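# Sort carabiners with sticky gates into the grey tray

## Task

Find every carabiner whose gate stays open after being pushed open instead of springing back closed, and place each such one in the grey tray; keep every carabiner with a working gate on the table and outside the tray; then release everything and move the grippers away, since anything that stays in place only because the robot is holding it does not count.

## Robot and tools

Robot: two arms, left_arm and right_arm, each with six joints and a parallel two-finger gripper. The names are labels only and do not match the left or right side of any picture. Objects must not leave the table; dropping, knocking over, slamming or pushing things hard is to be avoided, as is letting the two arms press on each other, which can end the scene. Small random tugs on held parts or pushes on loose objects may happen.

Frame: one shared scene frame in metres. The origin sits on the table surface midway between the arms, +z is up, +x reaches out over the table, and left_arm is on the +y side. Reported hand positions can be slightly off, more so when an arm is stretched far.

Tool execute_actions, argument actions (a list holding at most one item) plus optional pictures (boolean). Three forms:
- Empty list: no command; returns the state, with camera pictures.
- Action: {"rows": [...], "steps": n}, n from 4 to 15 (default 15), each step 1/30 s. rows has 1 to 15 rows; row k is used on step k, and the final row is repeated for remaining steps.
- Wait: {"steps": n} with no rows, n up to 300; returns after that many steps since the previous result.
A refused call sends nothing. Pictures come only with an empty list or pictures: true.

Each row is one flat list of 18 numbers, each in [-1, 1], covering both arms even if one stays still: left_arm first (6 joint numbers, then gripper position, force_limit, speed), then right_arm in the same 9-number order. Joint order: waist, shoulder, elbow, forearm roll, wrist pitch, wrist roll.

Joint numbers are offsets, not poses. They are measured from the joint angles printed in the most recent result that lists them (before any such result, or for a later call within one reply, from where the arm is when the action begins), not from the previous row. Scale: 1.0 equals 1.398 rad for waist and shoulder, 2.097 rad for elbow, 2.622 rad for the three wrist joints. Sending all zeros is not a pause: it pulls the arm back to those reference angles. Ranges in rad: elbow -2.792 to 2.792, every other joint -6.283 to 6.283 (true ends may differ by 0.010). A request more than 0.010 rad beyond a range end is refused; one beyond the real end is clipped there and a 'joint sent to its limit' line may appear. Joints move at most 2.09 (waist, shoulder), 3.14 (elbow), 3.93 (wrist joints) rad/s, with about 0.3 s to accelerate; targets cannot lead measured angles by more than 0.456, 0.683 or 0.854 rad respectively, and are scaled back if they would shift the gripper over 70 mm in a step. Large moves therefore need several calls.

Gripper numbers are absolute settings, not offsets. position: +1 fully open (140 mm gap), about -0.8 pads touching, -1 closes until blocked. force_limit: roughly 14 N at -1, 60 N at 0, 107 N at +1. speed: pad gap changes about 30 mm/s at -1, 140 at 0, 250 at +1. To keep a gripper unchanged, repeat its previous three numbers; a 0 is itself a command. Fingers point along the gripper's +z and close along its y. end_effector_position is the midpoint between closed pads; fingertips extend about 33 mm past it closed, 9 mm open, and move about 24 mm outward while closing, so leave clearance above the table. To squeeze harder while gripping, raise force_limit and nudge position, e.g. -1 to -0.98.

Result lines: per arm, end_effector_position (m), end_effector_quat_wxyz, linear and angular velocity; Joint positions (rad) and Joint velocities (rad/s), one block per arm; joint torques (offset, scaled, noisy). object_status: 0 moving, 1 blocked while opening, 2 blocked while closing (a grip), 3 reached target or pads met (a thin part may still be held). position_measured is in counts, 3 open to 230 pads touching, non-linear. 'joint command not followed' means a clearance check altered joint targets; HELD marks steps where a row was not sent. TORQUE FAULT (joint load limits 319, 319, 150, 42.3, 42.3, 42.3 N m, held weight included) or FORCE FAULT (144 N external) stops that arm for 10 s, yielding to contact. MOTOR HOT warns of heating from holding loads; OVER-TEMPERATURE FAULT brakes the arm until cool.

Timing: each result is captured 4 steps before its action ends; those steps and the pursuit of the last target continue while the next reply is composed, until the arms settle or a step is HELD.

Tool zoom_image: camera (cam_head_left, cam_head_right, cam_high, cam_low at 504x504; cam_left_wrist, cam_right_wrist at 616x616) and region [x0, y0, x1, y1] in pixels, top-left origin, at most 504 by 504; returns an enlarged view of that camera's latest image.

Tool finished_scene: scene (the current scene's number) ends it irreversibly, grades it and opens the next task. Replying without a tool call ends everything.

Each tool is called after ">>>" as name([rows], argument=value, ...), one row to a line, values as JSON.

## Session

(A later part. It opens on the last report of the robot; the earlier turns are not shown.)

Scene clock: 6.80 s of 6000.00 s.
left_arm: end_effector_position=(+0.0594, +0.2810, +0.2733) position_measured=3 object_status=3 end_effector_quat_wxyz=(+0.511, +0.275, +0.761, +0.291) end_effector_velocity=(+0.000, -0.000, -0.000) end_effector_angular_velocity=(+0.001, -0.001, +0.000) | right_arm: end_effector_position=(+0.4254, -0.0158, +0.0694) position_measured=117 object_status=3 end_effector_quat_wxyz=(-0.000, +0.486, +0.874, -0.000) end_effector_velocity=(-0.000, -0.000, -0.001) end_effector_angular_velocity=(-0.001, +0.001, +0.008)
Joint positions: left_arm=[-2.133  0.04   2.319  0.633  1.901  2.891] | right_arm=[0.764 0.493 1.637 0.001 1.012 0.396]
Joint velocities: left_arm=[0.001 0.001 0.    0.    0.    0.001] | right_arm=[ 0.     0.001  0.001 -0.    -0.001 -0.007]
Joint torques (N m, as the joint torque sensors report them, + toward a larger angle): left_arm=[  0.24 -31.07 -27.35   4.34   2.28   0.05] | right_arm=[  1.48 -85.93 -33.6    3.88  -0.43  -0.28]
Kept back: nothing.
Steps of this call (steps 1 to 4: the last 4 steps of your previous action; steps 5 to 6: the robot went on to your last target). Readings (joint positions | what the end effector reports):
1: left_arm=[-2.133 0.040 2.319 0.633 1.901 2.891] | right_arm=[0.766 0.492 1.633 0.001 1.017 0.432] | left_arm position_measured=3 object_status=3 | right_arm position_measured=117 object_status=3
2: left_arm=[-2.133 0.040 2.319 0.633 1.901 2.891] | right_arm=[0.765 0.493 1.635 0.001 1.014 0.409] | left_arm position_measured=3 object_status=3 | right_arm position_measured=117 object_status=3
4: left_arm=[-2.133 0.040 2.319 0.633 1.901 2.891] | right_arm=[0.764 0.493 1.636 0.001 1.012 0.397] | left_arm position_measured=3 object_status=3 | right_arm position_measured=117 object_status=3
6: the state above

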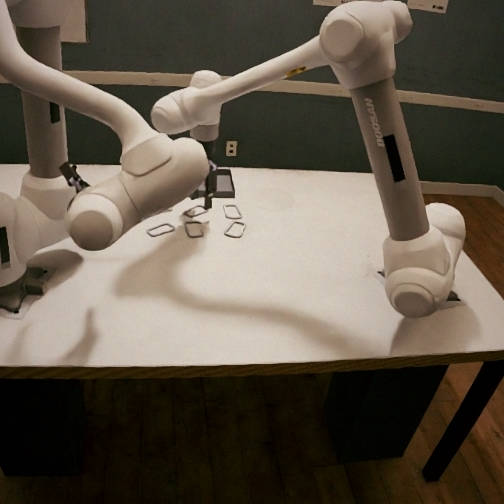

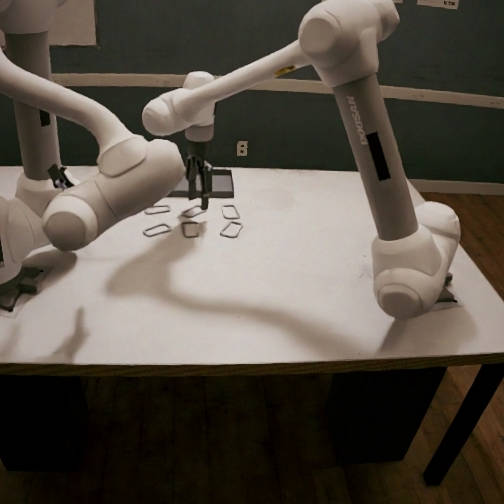

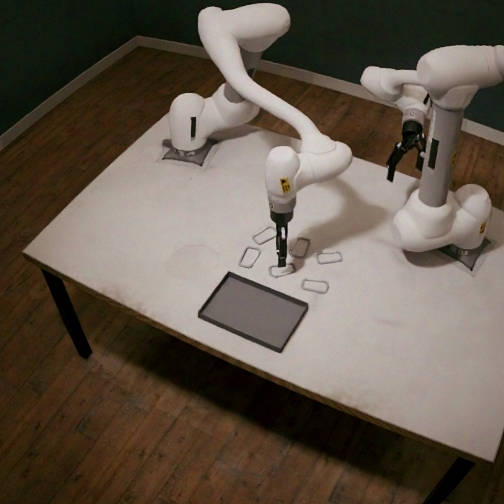

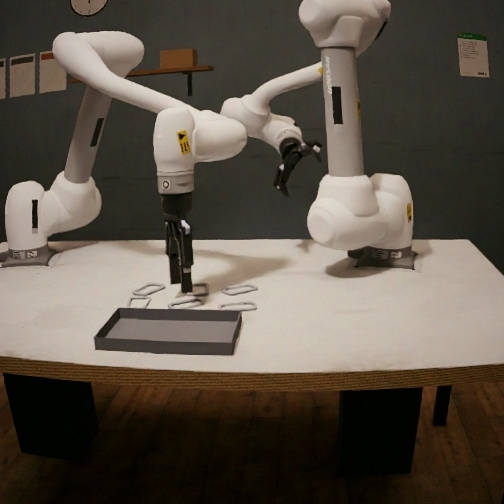

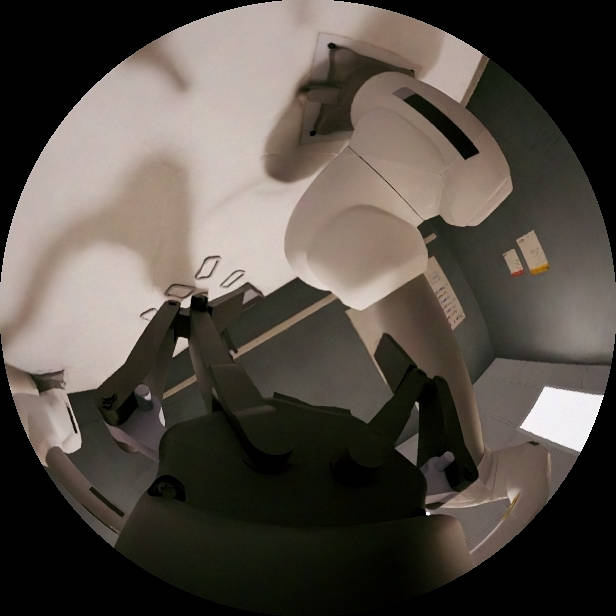

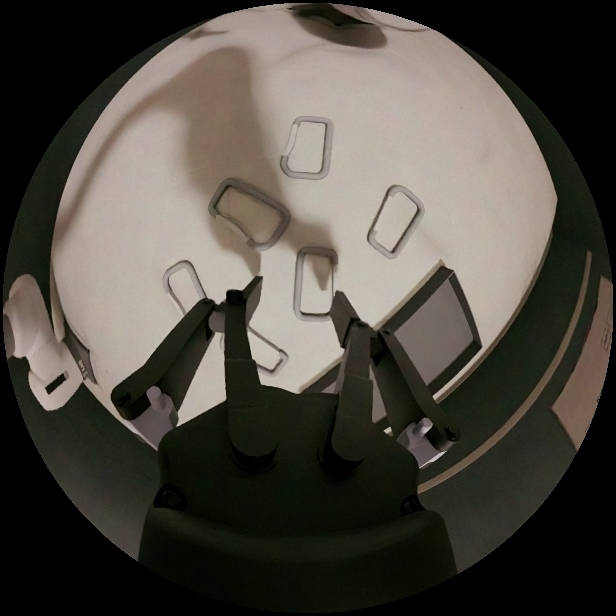

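>>> execute_actions([
  {"rows":[[0,0,0,0,0,0,1,0,0,-0.0095,0.0162,-0.017,0,0.0048,-0.005,0.1,0,0],[0,0,0,0,0,0,1,0,0,-0.0095,0.0162,-0.017,0,0.0048,-0.005,0.1,0,0],[0,0,0,0,0,0,1,0,0,-0.0095,0.0162,-0.017,0,0.0048,-0.005,0.1,0,0],[0,0,0,0,0,0,1,0,0,-0.0095,0.0162,-0.017,0,0.0048,-0.005,0.1,0,0],[0,0,0,0,0,0,1,0,0,-0.0095,0.0162,-0.017,0,0.0048,-0.005,0.1,0,0],[0,0,0,0,0,0,1,0,0,-0.0095,0.0384,-0.0057,0,-0.016,-0.005,0.1,0,0]],"steps":15},
])

>>> execute_actions([
  {"steps":6},
], pictures=true)

>>> zoom_image(camera="cam_right_wrist", region=[200, 180, 420, 400])

>>> zoom_image(camera="cam_low", region=[120, 230, 280, 330])

Scene clock: 7.80 s of 6000.00 s.
left_arm: end_effector_position=(+0.0594, +0.2810, +0.2733) position_measured=3 object_status=3 end_effector_quat_wxyz=(+0.511, +0.275, +0.761, +0.291) end_effector_velocity=(-0.000, +0.000, +0.000) end_effector_angular_velocity=(+0.001, +0.001, -0.000) | right_arm: end_effector_position=(+0.4432, -0.0085, +0.0370) position_measured=117 object_status=3 end_effector_quat_wxyz=(-0.000, +0.486, +0.874, -0.001) end_effector_velocity=(+0.005, +0.004, -0.059) end_effector_angular_velocity=(+0.009, -0.008, +0.001)
Joint positions: left_arm=[-2.133  0.04   2.319  0.633  1.901  2.891] | right_arm=[0.751 0.544 1.622 0.001 0.977 0.383]
Joint velocities: left_arm=[-0.    -0.001 -0.    -0.     0.     0.001] | right_arm=[-0.002  0.056  0.032 -0.001 -0.101 -0.002]
Joint torques (N m, as the joint torque sensors report them, + toward a larger angle): left_arm=[ -0.19 -30.81 -27.74   4.31   2.27   0.08] | right_arm=[   4.84 -106.58  -38.85    4.57   -0.65   -0.31]
Steps of this call (steps 1 to 19: the robot went on to your last target; steps 20 to 30: the first 11 steps of this action). Readings (joint positions | what the end effector reports):
20: left_arm=[-2.133 0.040 2.319 0.633 1.901 2.891] | right_arm=[0.764 0.494 1.637 0.001 1.012 0.396] | left_arm position_measured=3 object_status=3 | right_arm position_measured=117 object_status=3
21: left_arm=[-2.133 0.040 2.319 0.633 1.901 2.891] | right_arm=[0.763 0.496 1.632 0.001 1.014 0.394] | left_arm position_measured=3 object_status=3 | right_arm position_measured=117 object_status=3
23: left_arm=[-2.133 0.040 2.319 0.633 1.901 2.891] | right_arm=[0.756 0.509 1.613 0.001 1.020 0.387] | left_arm position_measured=3 object_status=3 | right_arm position_measured=117 object_status=3
27: left_arm=[-2.133 0.040 2.319 0.633 1.901 2.891] | right_arm=[0.752 0.527 1.611 0.001 1.004 0.384] | left_arm position_measured=3 object_status=3 | right_arm position_measured=117 object_status=3
30: the state above

Scene clock: 8.00 s of 6000.00 s.
left_arm: end_effector_position=(+0.0594, +0.2810, +0.2733) position_measured=3 object_status=3 end_effector_quat_wxyz=(+0.511, +0.275, +0.761, +0.291) end_effector_velocity=(+0.000, +0.000, +0.000) end_effector_angular_velocity=(-0.000, +0.001, +0.000) | right_arm: end_effector_position=(+0.4434, -0.0083, +0.0337) position_measured=117 object_status=3 end_effector_quat_wxyz=(-0.000, +0.486, +0.874, -0.000) end_effector_velocity=(-0.000, +0.000, -0.004) end_effector_angular_velocity=(-0.001, +0.001, +0.001)
Joint positions: left_arm=[-2.133  0.04   2.319  0.633  1.901  2.891] | right_arm=[0.751 0.547 1.624 0.001 0.971 0.383]
Joint velocities: left_arm=[ 0.001 -0.001 -0.     0.    -0.     0.001] | right_arm=[ 0.     0.005  0.001 -0.    -0.005 -0.   ]
Joint torques (N m, as the joint torque sensors report them, + toward a larger angle): left_arm=[  0.18 -31.28 -27.53   4.37   2.27   0.01] | right_arm=[  4.54 -90.65 -34.01   3.63  -0.07  -0.25]
Kept back: nothing.
Steps of this call (steps 1 to 4: the last 4 steps of your previous action; steps 5 to 6: the robot went on to your last target). Readings (joint positions | what the end effector reports):
1: left_arm=[-2.133 0.040 2.319 0.633 1.901 2.891] | right_arm=[0.751 0.545 1.623 0.001 0.974 0.383] | left_arm position_measured=3 object_status=3 | right_arm position_measured=117 object_status=3
2: left_arm=[-2.133 0.040 2.319 0.633 1.901 2.891] | right_arm=[0.751 0.546 1.624 0.001 0.973 0.383] | left_arm position_measured=3 object_status=3 | right_arm position_measured=117 object_status=3
4: left_arm=[-2.133 0.040 2.319 0.633 1.901 2.891] | right_arm=[0.751 0.547 1.624 0.001 0.971 0.383] | left_arm position_measured=3 object_status=3 | right_arm position_measured=117 object_status=3
6: the state above

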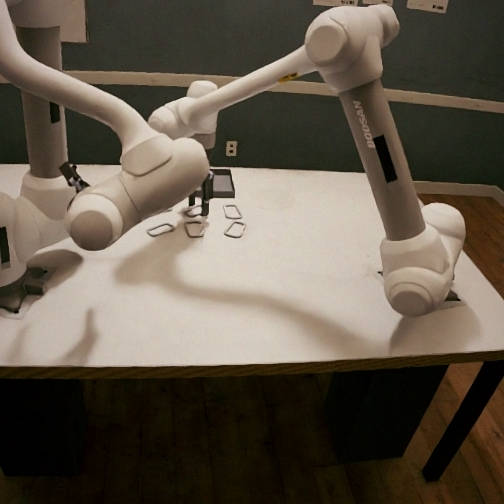

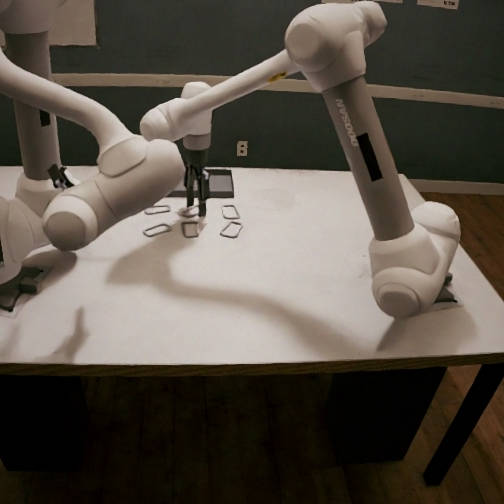

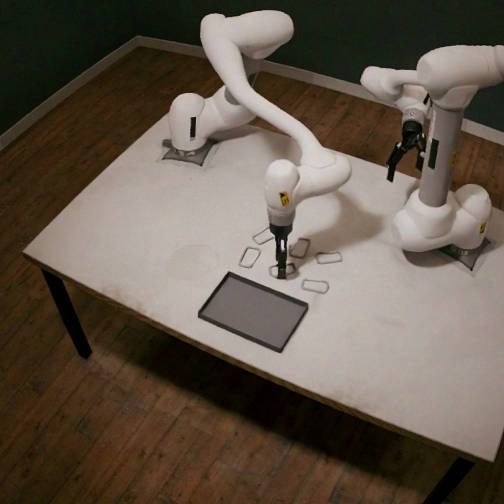

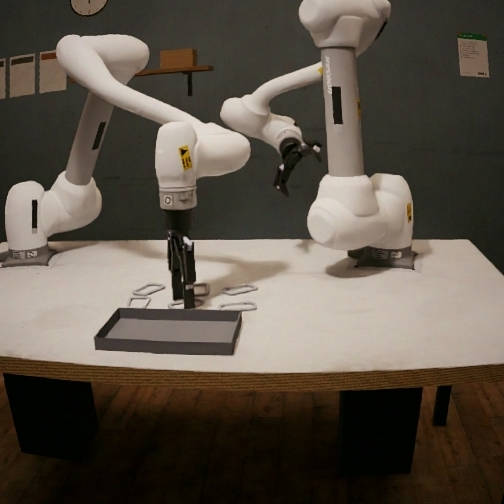

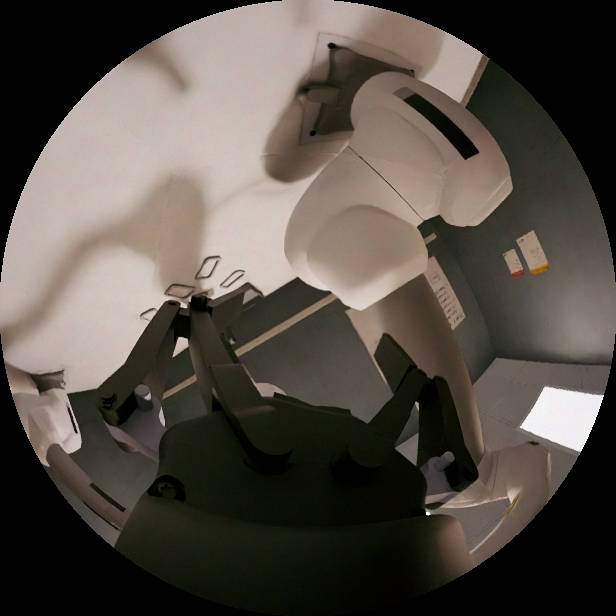

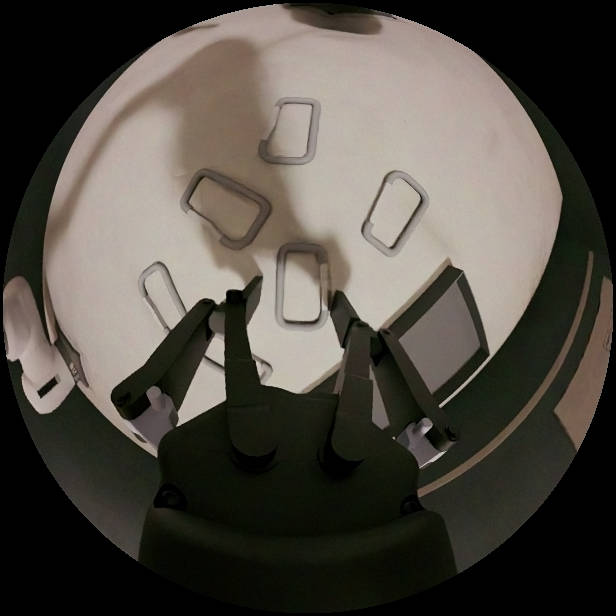

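Region (200, 180, 420, 400) of cam_right_wrist's 616x616 image, scaled by 2.291, with more detail than that image has.

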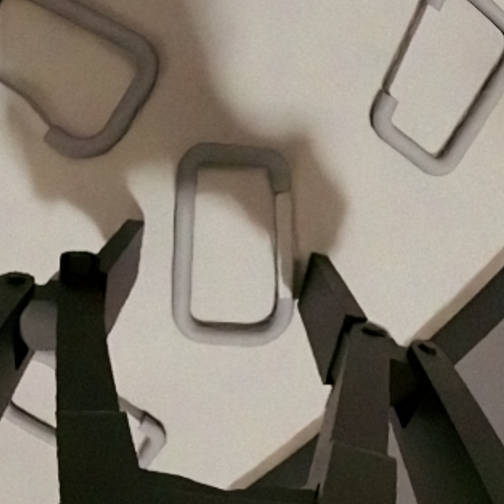

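Region (120, 230, 280, 330) of cam_low's 504x504 image, scaled by 3.150, with more detail than that image has; it fills the top 315 rows of this view, and the rest is white.

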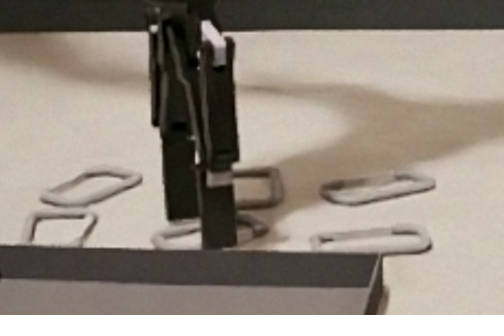

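>>> execute_actions([
  {"rows":[[0,0,0,0,0,0,1,0,0,0,0,0,0,0,0,-0.6,-1,0]],"steps":15},
], pictures=true)

>>> zoom_image(camera="cam_right_wrist", region=[200, 180, 420, 400])

Scene clock: 8.63 s of 6000.00 s.
left_arm: end_effector_position=(+0.0594, +0.2810, +0.2733) position_measured=3 object_status=3 end_effector_quat_wxyz=(+0.511, +0.275, +0.761, +0.291) end_effector_velocity=(-0.000, -0.000, +0.000) end_effector_angular_velocity=(-0.001, -0.001, -0.002) | right_arm: end_effector_position=(+0.4434, -0.0083, +0.0334) position_measured=145 object_status=0 end_effector_quat_wxyz=(-0.000, +0.486, +0.874, -0.000) end_effector_velocity=(+0.000, +0.000, +0.001) end_effector_angular_velocity=(+0.001, -0.001, -0.000)
Joint positions: left_arm=[-2.133  0.04   2.319  0.633  1.901  2.891] | right_arm=[0.751 0.547 1.624 0.001 0.971 0.383]
Joint velocities: left_arm=[-0.001 -0.    -0.     0.002  0.    -0.001] | right_arm=[-0.    -0.001 -0.001  0.     0.001 -0.   ]
Joint torques (N m, as the joint torque sensors report them, + toward a larger angle): left_arm=[  0.18 -31.08 -27.62   4.4    2.22   0.  ] | right_arm=[  2.68 -86.99 -28.87   3.83   0.27  -0.36]
Steps of this call (steps 1 to 8: the robot went on to your last target; steps 9 to 19: the first 11 steps of this action). Readings (joint positions | what the end effector reports):
9: left_arm=[-2.133 0.040 2.319 0.633 1.901 2.891] | right_arm=[0.751 0.547 1.625 0.001 0.970 0.383] | left_arm position_measured=3 object_status=3 | right_arm position_measured=117 object_status=0
10: left_arm=[-2.133 0.040 2.319 0.633 1.901 2.891] | right_arm=[0.751 0.547 1.625 0.001 0.970 0.383] | left_arm position_measured=3 object_status=3 | right_arm position_measured=119 object_status=0
12: left_arm=[-2.133 0.040 2.319 0.633 1.901 2.891] | right_arm=[0.751 0.547 1.625 0.001 0.970 0.383] | left_arm position_measured=3 object_status=3 | right_arm position_measured=134 object_status=0
16: left_arm=[-2.133 0.040 2.319 0.633 1.901 2.891] | right_arm=[0.751 0.547 1.625 0.001 0.970 0.383] | left_arm position_measured=3 object_status=3 | right_arm position_measured=145 object_status=0
19: the state above

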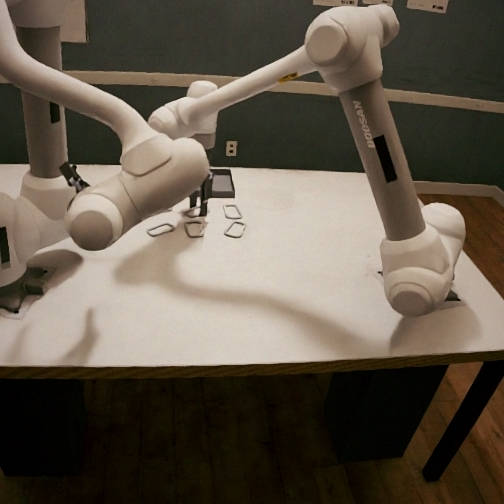

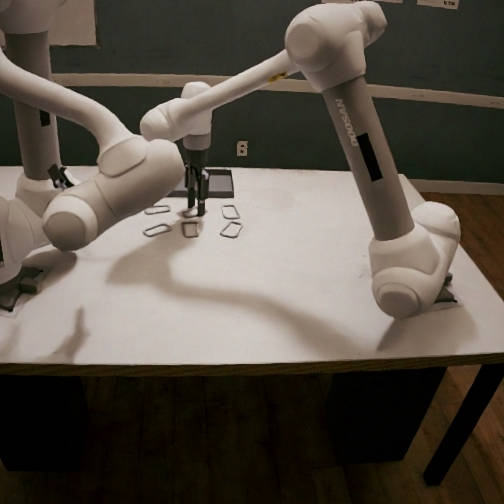

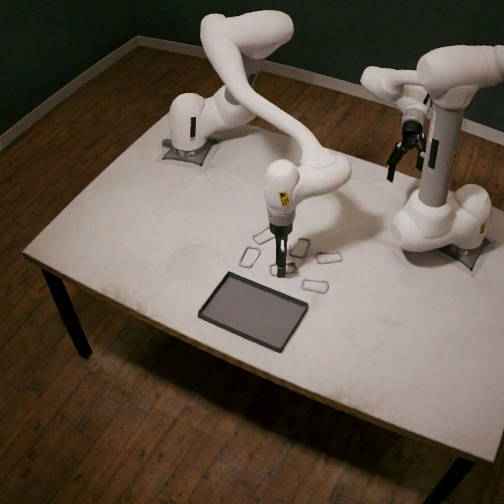

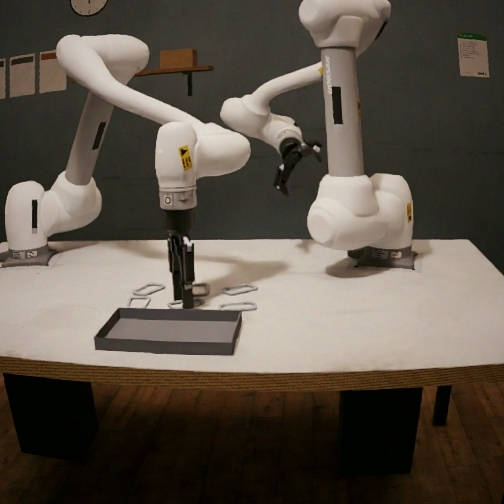

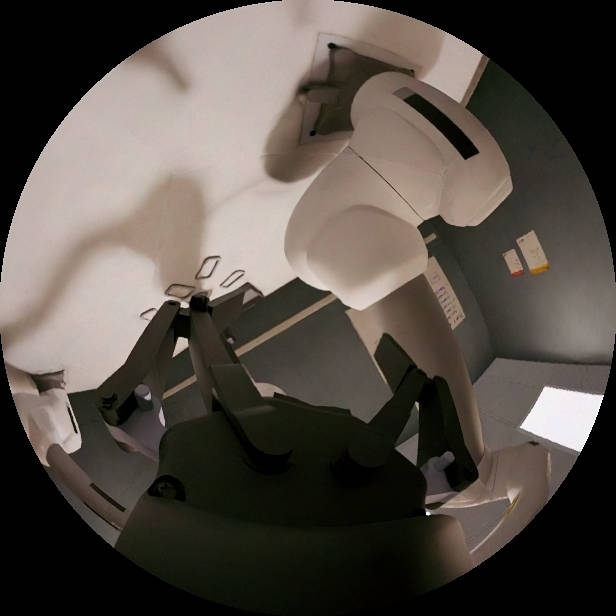

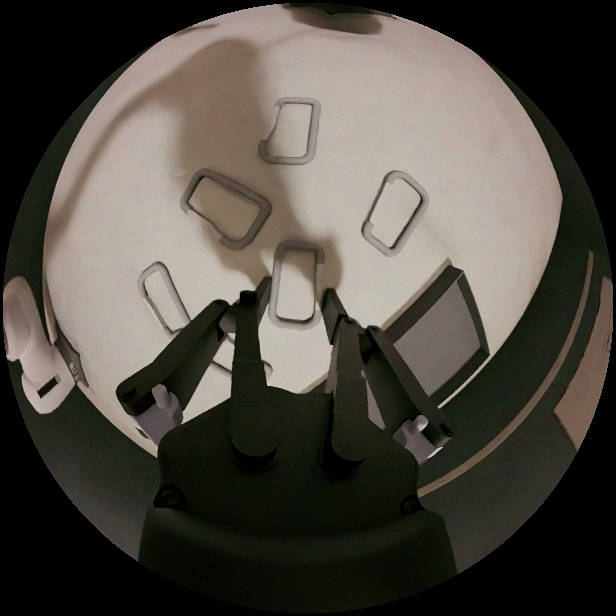

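Region (200, 180, 420, 400) of cam_right_wrist's 616x616 image, scaled by 2.291, with more detail than that image has.

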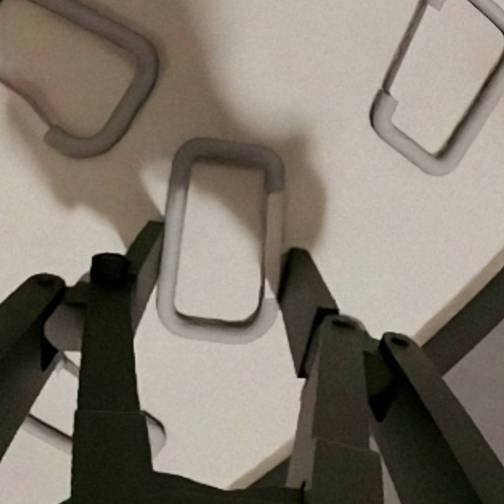

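>>> execute_actions([
  {"rows":[[0,0,0,0,0,0,1,0,0,0,0,0,0,0,0,-0.62,-0.3,0]],"steps":15},
], pictures=true)

>>> zoom_image(camera="cam_right_wrist", region=[200, 180, 420, 400])

Scene clock: 9.27 s of 6000.00 s.
left_arm: end_effector_position=(+0.0594, +0.2810, +0.2733) position_measured=3 object_status=3 end_effector_quat_wxyz=(+0.511, +0.275, +0.761, +0.291) end_effector_velocity=(+0.000, -0.000, +0.000) end_effector_angular_velocity=(-0.001, -0.001, +0.001) | right_arm: end_effector_position=(+0.4434, -0.0083, +0.0337) position_measured=149 object_status=2 end_effector_quat_wxyz=(-0.000, +0.486, +0.874, -0.000) end_effector_velocity=(-0.001, -0.001, -0.001) end_effector_angular_velocity=(-0.002, +0.002, -0.001)
Joint positions: left_arm=[-2.133  0.04   2.319  0.633  1.901  2.891] | right_arm=[0.751 0.547 1.624 0.001 0.971 0.383]
Joint velocities: left_arm=[ 0.001  0.001  0.     0.001  0.    -0.001] | right_arm=[-0.     0.001  0.002  0.     0.     0.   ]
Joint torques (N m, as the joint torque sensors report them, + toward a larger angle): left_arm=[  0.15 -31.36 -27.77   4.24   2.22  -0.02] | right_arm=[  5.21 -83.89 -30.15   3.54   0.    -0.41]
Steps of this call (steps 1 to 4: the last 4 steps of your previous action; steps 5 to 8: the robot went on to your last target; steps 9 to 19: the first 11 steps of this action). Readings (joint positions | what the end effector reports):
9: left_arm=[-2.133 0.040 2.319 0.633 1.901 2.891] | right_arm=[0.751 0.547 1.624 0.001 0.971 0.383] | left_arm position_measured=3 object_status=3 | right_arm position_measured=145 object_status=0
10: left_arm=[-2.133 0.040 2.319 0.633 1.901 2.891] | right_arm=[0.751 0.547 1.624 0.001 0.971 0.383] | left_arm position_measured=3 object_status=3 | right_arm position_measured=149 object_status=0
12: left_arm=[-2.133 0.040 2.319 0.633 1.901 2.891] | right_arm=[0.751 0.547 1.624 0.001 0.971 0.383] | left_arm position_measured=3 object_status=3 | right_arm position_measured=149 object_status=0
16: left_arm=[-2.133 0.040 2.319 0.633 1.901 2.891] | right_arm=[0.751 0.547 1.624 0.001 0.971 0.383] | left_arm position_measured=3 object_status=3 | right_arm position_measured=149 object_status=2
19: the state above

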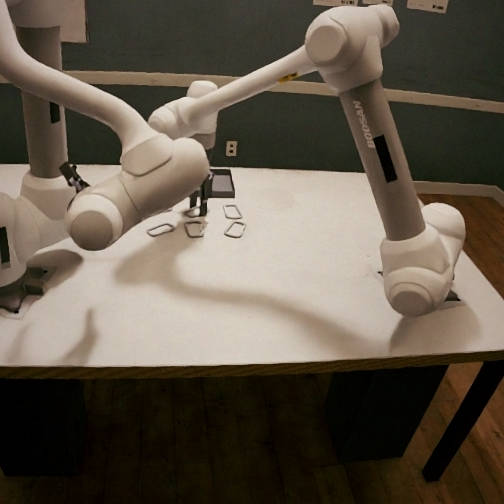

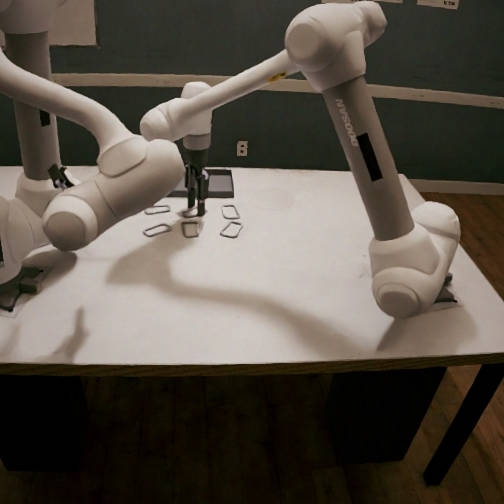

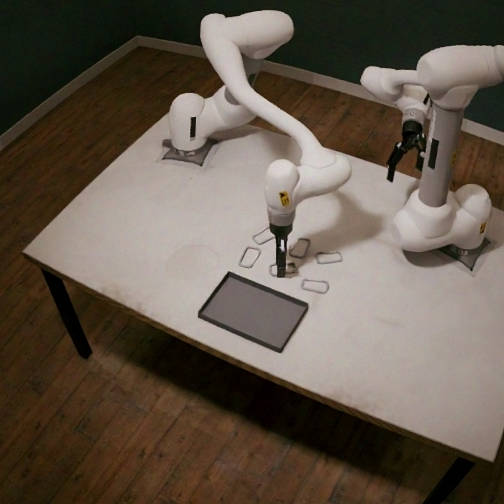

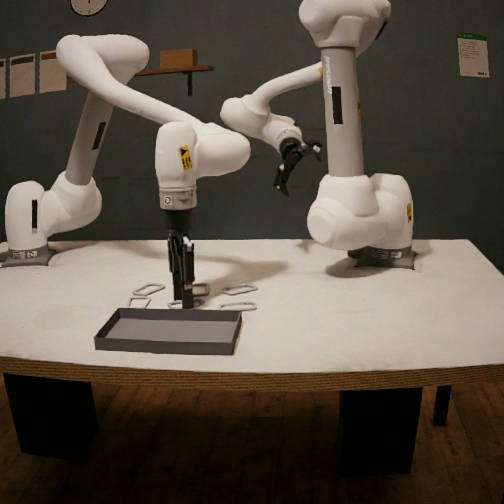

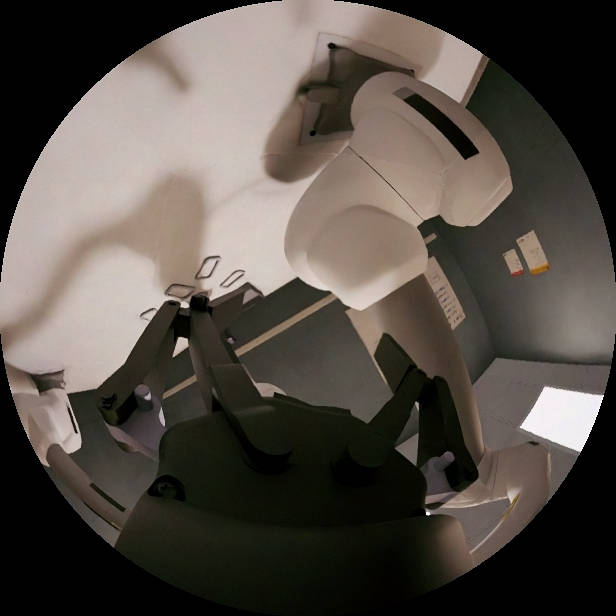

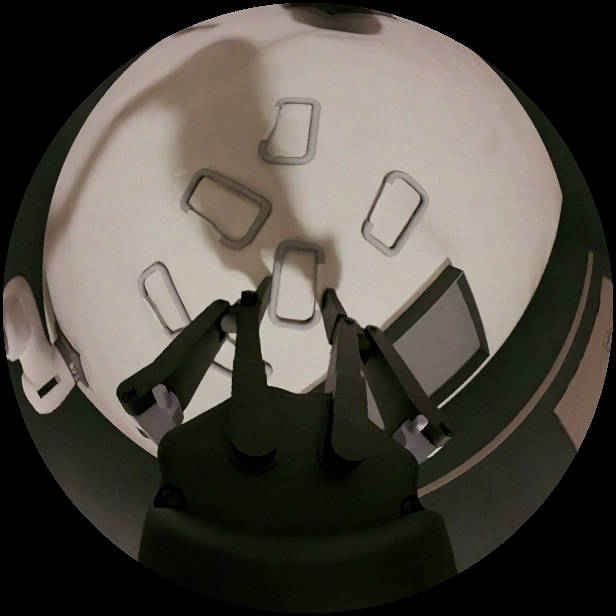

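Region (200, 180, 420, 400) of cam_right_wrist's 616x616 image, scaled by 2.291, with more detail than that image has.

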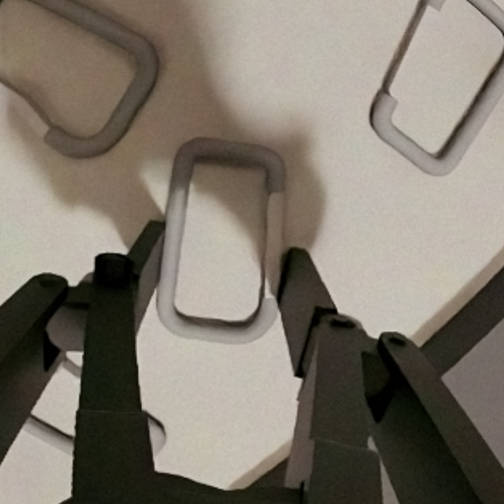

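>>> execute_actions([
  {"rows":[[0,0,0,0,0,0,1,0,0,0,0,0,0,0,0,0,-0.3,1],[0,0,0,0,0,0,1,0,0,0,0,0,0,0,0,0,-0.3,1],[0,0,0,0,0,0,1,0,0,0,0,0,0,0,0,0,-0.3,1],[0,0,0,0,0,0,1,0,0,0,0,0,0,0,0,0,-0.3,1],[0,0,0,0,0,0,1,0,0,0.0152,0.0064,-0.0072,0,0.0024,0.0081,0,-0.3,1],[0,0,0,0,0,0,1,0,0,0.0152,0.0064,-0.0072,0,0.0024,0.0081,0,-0.3,1],[0,0,0,0,0,0,1,0,0,0.0152,0.0064,-0.0072,0,0.0024,0.0081,0,-0.3,1],[0,0,0,0,0,0,1,0,0,0.0152,0.0064,-0.0072,0,0.0024,0.0081,0,-0.3,1],[0,0,0,0,0,0,1,0,0,0.0152,0.0064,-0.0072,0,0.0024,0.0081,0,-0.3,1],[0,0,0,0,0,0,1,0,0,0.0152,0.0064,-0.0072,0,0.0024,0.0081,0,-0.3,1],[0,0,0,0,0,0,1,0,0,0.0152,0.0064,-0.0072,0,0.0024,0.0081,0,-0.3,1],[0,0,0,0,0,0,1,0,0,0.0152,0.0064,-0.0072,0,0.0024,0.0081,-0.6,-0.3,0]],"steps":15},
])

>>> execute_actions([
  {"steps":15},
], pictures=true)

>>> zoom_image(camera="cam_right_wrist", region=[200, 180, 420, 400])

Scene clock: 10.03 s of 6000.00 s.
left_arm: end_effector_position=(+0.0594, +0.2810, +0.2733) position_measured=3 object_status=3 end_effector_quat_wxyz=(+0.511, +0.275, +0.761, +0.291) end_effector_velocity=(+0.000, +0.000, -0.000) end_effector_angular_velocity=(+0.002, +0.000, +0.000) | right_arm: end_effector_position=(+0.4341, +0.0052, +0.0336) position_measured=129 object_status=0 end_effector_quat_wxyz=(-0.000, +0.486, +0.874, -0.000) end_effector_velocity=(-0.010, +0.013, -0.000) end_effector_angular_velocity=(-0.001, +0.001, -0.002)
Joint positions: left_arm=[-2.133  0.04   2.319  0.633  1.901  2.891] | right_arm=[0.771 0.555 1.61  0.001 0.977 0.403]
Joint velocities: left_arm=[ 0.001  0.     0.    -0.    -0.     0.002] | right_arm=[ 0.02   0.009 -0.014 -0.     0.007  0.023]
Joint torques (N m, as the joint torque sensors report them, + toward a larger angle): left_arm=[  0.32 -31.2  -27.72   4.42   2.3    0.  ] | right_arm=[  0.64 -90.3  -32.98   4.06  -0.3   -0.29]
Steps of this call (steps 1 to 4: the last 4 steps of your previous action; steps 5 to 12: the robot went on to your last target; steps 13 to 23: the first 11 steps of this action). Readings (joint positions | what the end effector reports):
13: left_arm=[-2.133 0.040 2.319 0.633 1.901 2.891] | right_arm=[0.751 0.547 1.624 0.001 0.971 0.383] | left_arm position_measured=3 object_status=3 | right_arm position_measured=149 object_status=0
14: left_arm=[-2.133 0.040 2.319 0.633 1.901 2.891] | right_arm=[0.751 0.547 1.625 0.001 0.971 0.383] | left_arm position_measured=3 object_status=3 | right_arm position_measured=149 object_status=0
16: left_arm=[-2.133 0.040 2.319 0.633 1.901 2.891] | right_arm=[0.751 0.547 1.625 0.001 0.971 0.383] | left_arm position_measured=3 object_status=3 | right_arm position_measured=129 object_status=0
20: left_arm=[-2.133 0.040 2.319 0.633 1.901 2.891] | right_arm=[0.765 0.553 1.614 0.001 0.975 0.397] | left_arm position_measured=3 object_status=3 | right_arm position_measured=129 object_status=0
23: the state above

Scene clock: 10.53 s of 6000.00 s.
left_arm: end_effector_position=(+0.0594, +0.2810, +0.2733) position_measured=3 object_status=3 end_effector_quat_wxyz=(+0.511, +0.275, +0.761, +0.291) end_effector_velocity=(+0.000, -0.000, +0.000) end_effector_angular_velocity=(-0.001, -0.000, +0.000) | right_arm: end_effector_position=(+0.4333, +0.0062, +0.0338) position_measured=164 object_status=2 end_effector_quat_wxyz=(-0.000, +0.486, +0.874, -0.000) end_effector_velocity=(-0.000, -0.000, -0.001) end_effector_angular_velocity=(-0.001, +0.000, -0.000)
Joint positions: left_arm=[-2.133  0.04   2.319  0.633  1.901  2.891] | right_arm=[0.772 0.556 1.609 0.001 0.977 0.404]
Joint velocities: left_arm=[ 0. -0. -0.  0.  0. -0.] | right_arm=[ 0.     0.     0.    -0.    -0.     0.001]
Joint torques (N m, as the joint torque sensors report them, + toward a larger angle): left_arm=[ -0.31 -31.35 -27.74   4.47   2.2   -0.03] | right_arm=[  6.37 -63.84 -19.58   4.73  -1.77  -0.3 ]
Kept back: nothing.
Steps of this call (steps 1 to 4: the last 4 steps of your previous action; steps 5 to 15: the robot went on to your last target). Readings (joint positions | what the end effector reports):
1: left_arm=[-2.133 0.040 2.319 0.633 1.901 2.891] | right_arm=[0.771 0.555 1.610 0.001 0.977 0.403] | left_arm position_measured=3 object_status=3 | right_arm position_measured=129 object_status=0
2: left_arm=[-2.133 0.040 2.319 0.633 1.901 2.891] | right_arm=[0.772 0.556 1.610 0.001 0.977 0.404] | left_arm position_measured=3 object_status=3 | right_arm position_measured=131 object_status=0
4: left_arm=[-2.133 0.040 2.319 0.633 1.901 2.891] | right_arm=[0.772 0.556 1.609 0.001 0.977 0.404] | left_arm position_measured=3 object_status=3 | right_arm position_measured=146 object_status=0
8: left_arm=[-2.133 0.040 2.319 0.633 1.901 2.891] | right_arm=[0.772 0.556 1.609 0.001 0.977 0.404] | left_arm position_measured=3 object_status=3 | right_arm position_measured=164 object_status=0
15: the state above
All arms were judged still, so your last target was given up. Only a new action makes them travel on or press farther. Fingers that are still opening or closing keep moving.

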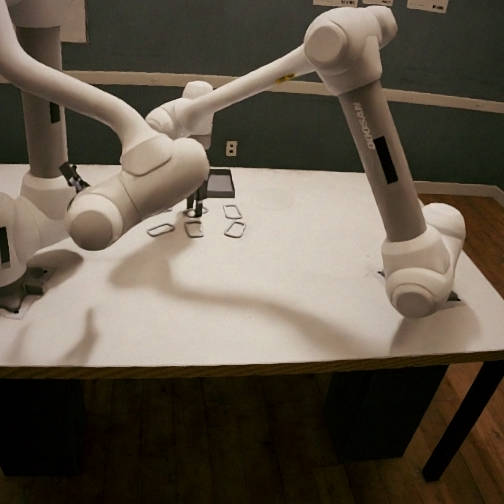

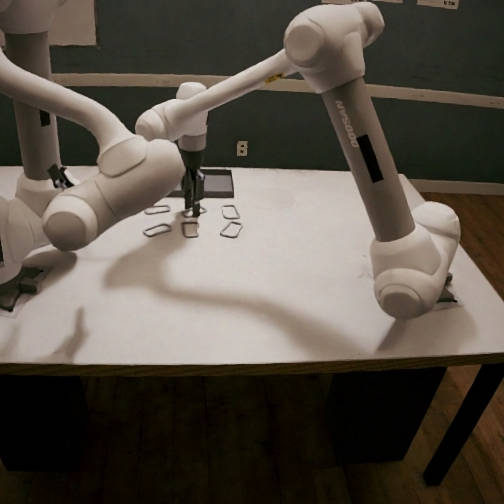

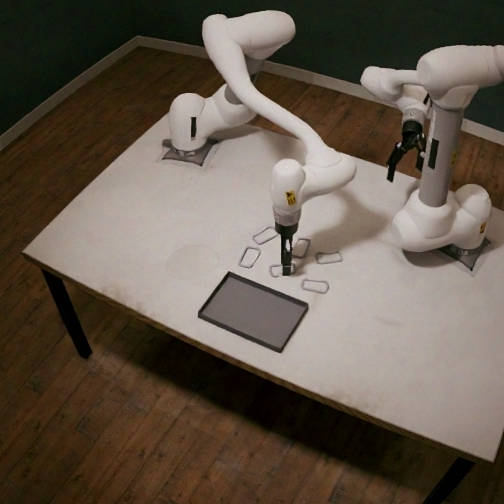

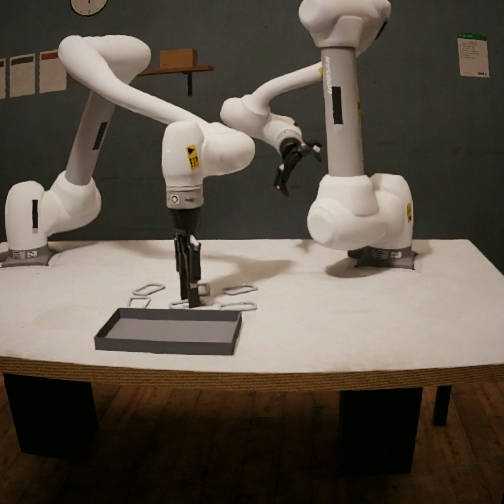

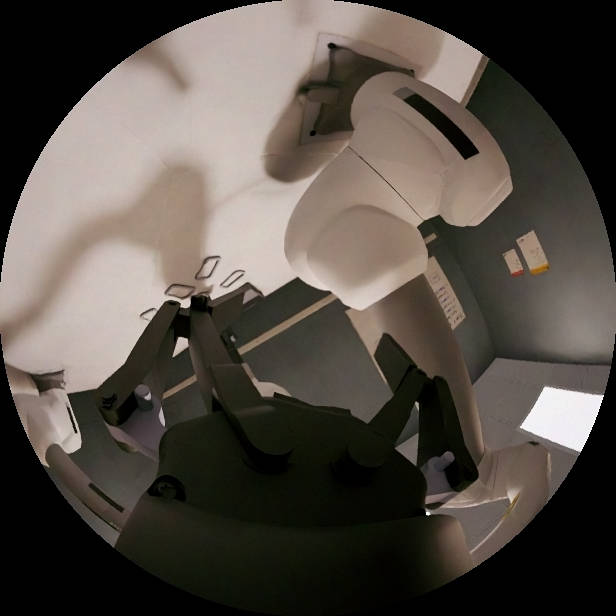

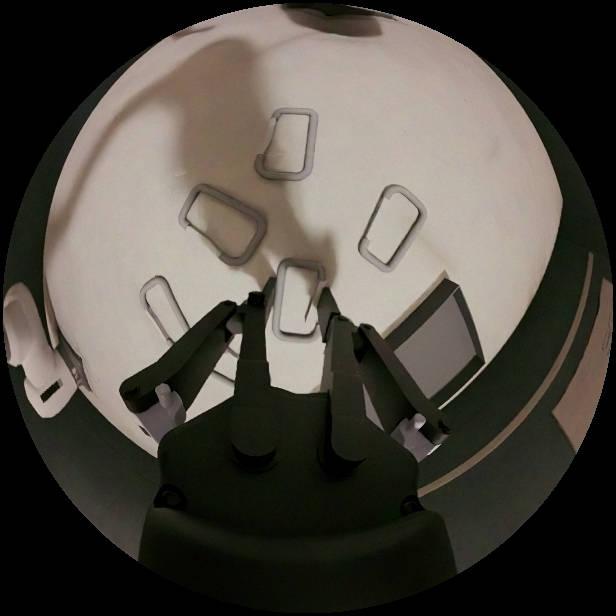

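Region (200, 180, 420, 400) of cam_right_wrist's 616x616 image, scaled by 2.291, with more detail than that image has.

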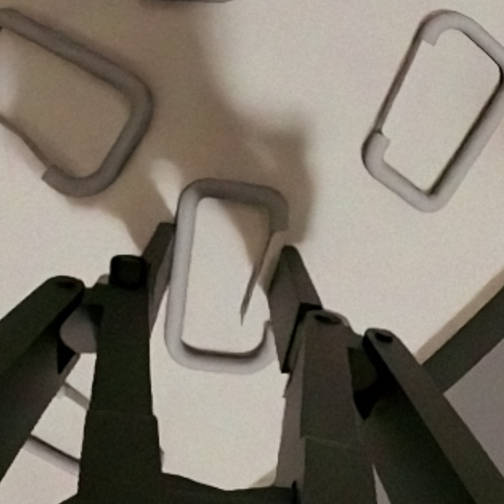

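>>> execute_actions([
  {"rows":[[0,0,0,0,0,0,1,0,0,0,-0.0026,-0.0012,0,0.0024,0,-0.65,-0.3,0]],"steps":15},
], pictures=true)

>>> zoom_image(camera="cam_right_wrist", region=[200, 180, 420, 400])

Scene clock: 11.23 s of 6000.00 s.
left_arm: end_effector_position=(+0.0594, +0.2810, +0.2733) position_measured=3 object_status=3 end_effector_quat_wxyz=(+0.511, +0.275, +0.761, +0.291) end_effector_velocity=(+0.001, +0.000, -0.000) end_effector_angular_velocity=(-0.001, -0.000, +0.004) | right_arm: end_effector_position=(+0.4332, +0.0062, +0.0376) position_measured=164 object_status=2 end_effector_quat_wxyz=(-0.000, +0.486, +0.874, -0.000) end_effector_velocity=(+0.000, +0.000, +0.002) end_effector_angular_velocity=(+0.002, -0.001, +0.000)
Joint positions: left_arm=[-2.133  0.04   2.319  0.633  1.901  2.891] | right_arm=[0.772 0.552 1.607 0.001 0.983 0.404]
Joint velocities: left_arm=[ 0.004  0.     0.    -0.    -0.    -0.001] | right_arm=[ 0.    -0.003 -0.    -0.     0.001 -0.   ]
Joint torques (N m, as the joint torque sensors report them, + toward a larger angle): left_arm=[  0.04 -31.67 -27.79   4.35   2.27   0.05] | right_arm=[  3.34 -90.42 -33.38   3.72  -0.39  -0.14]
Steps of this call (steps 1 to 10: nothing new was sent; steps 11 to 21: the first 11 steps of this action). Readings (joint positions | what the end effector reports):
11: left_arm=[-2.133 0.040 2.319 0.633 1.901 2.891] | right_arm=[0.772 0.556 1.609 0.001 0.977 0.404] | left_arm position_measured=3 object_status=3 | right_arm position_measured=164 object_status=0
12: left_arm=[-2.133 0.040 2.319 0.633 1.901 2.891] | right_arm=[0.772 0.555 1.609 0.001 0.978 0.404] | left_arm position_measured=3 object_status=3 | right_arm position_measured=164 object_status=0
14: left_arm=[-2.133 0.040 2.319 0.633 1.901 2.891] | right_arm=[0.772 0.554 1.608 0.001 0.981 0.404] | left_arm position_measured=3 object_status=3 | right_arm position_measured=164 object_status=0
18: left_arm=[-2.133 0.040 2.319 0.633 1.901 2.891] | right_arm=[0.772 0.553 1.607 0.001 0.983 0.404] | left_arm position_measured=3 object_status=3 | right_arm position_measured=164 object_status=0
21: the state above

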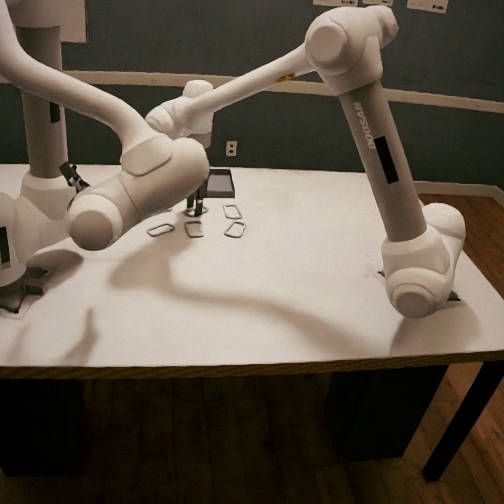

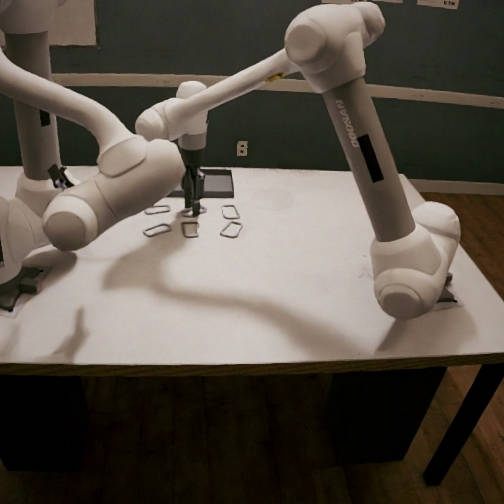

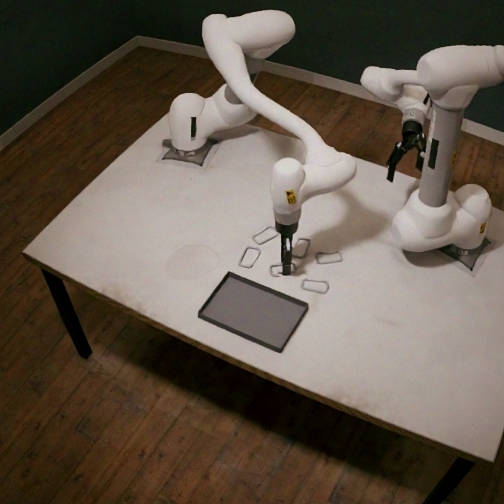

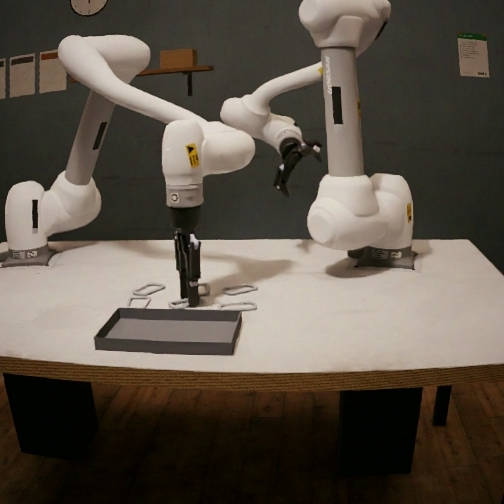

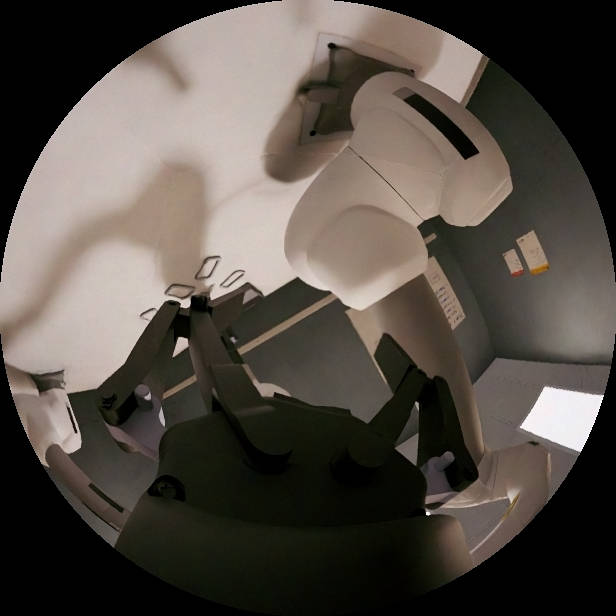

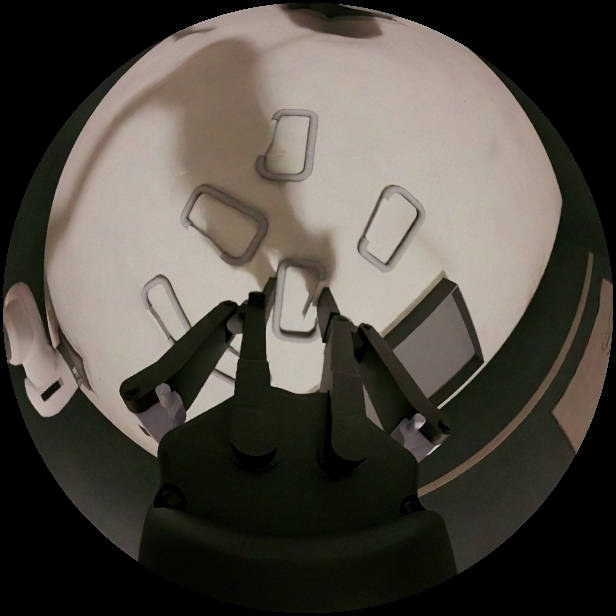

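Region (200, 180, 420, 400) of cam_right_wrist's 616x616 image, scaled by 2.291, with more detail than that image has.

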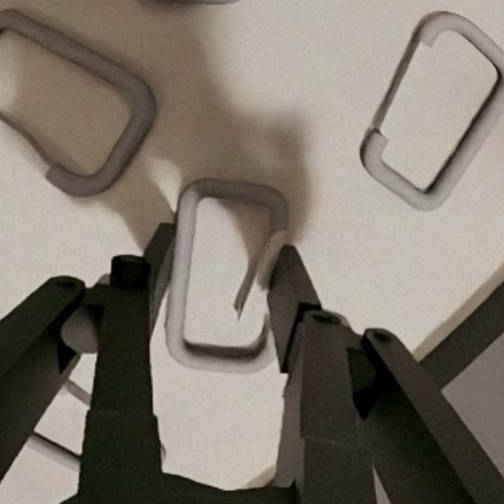

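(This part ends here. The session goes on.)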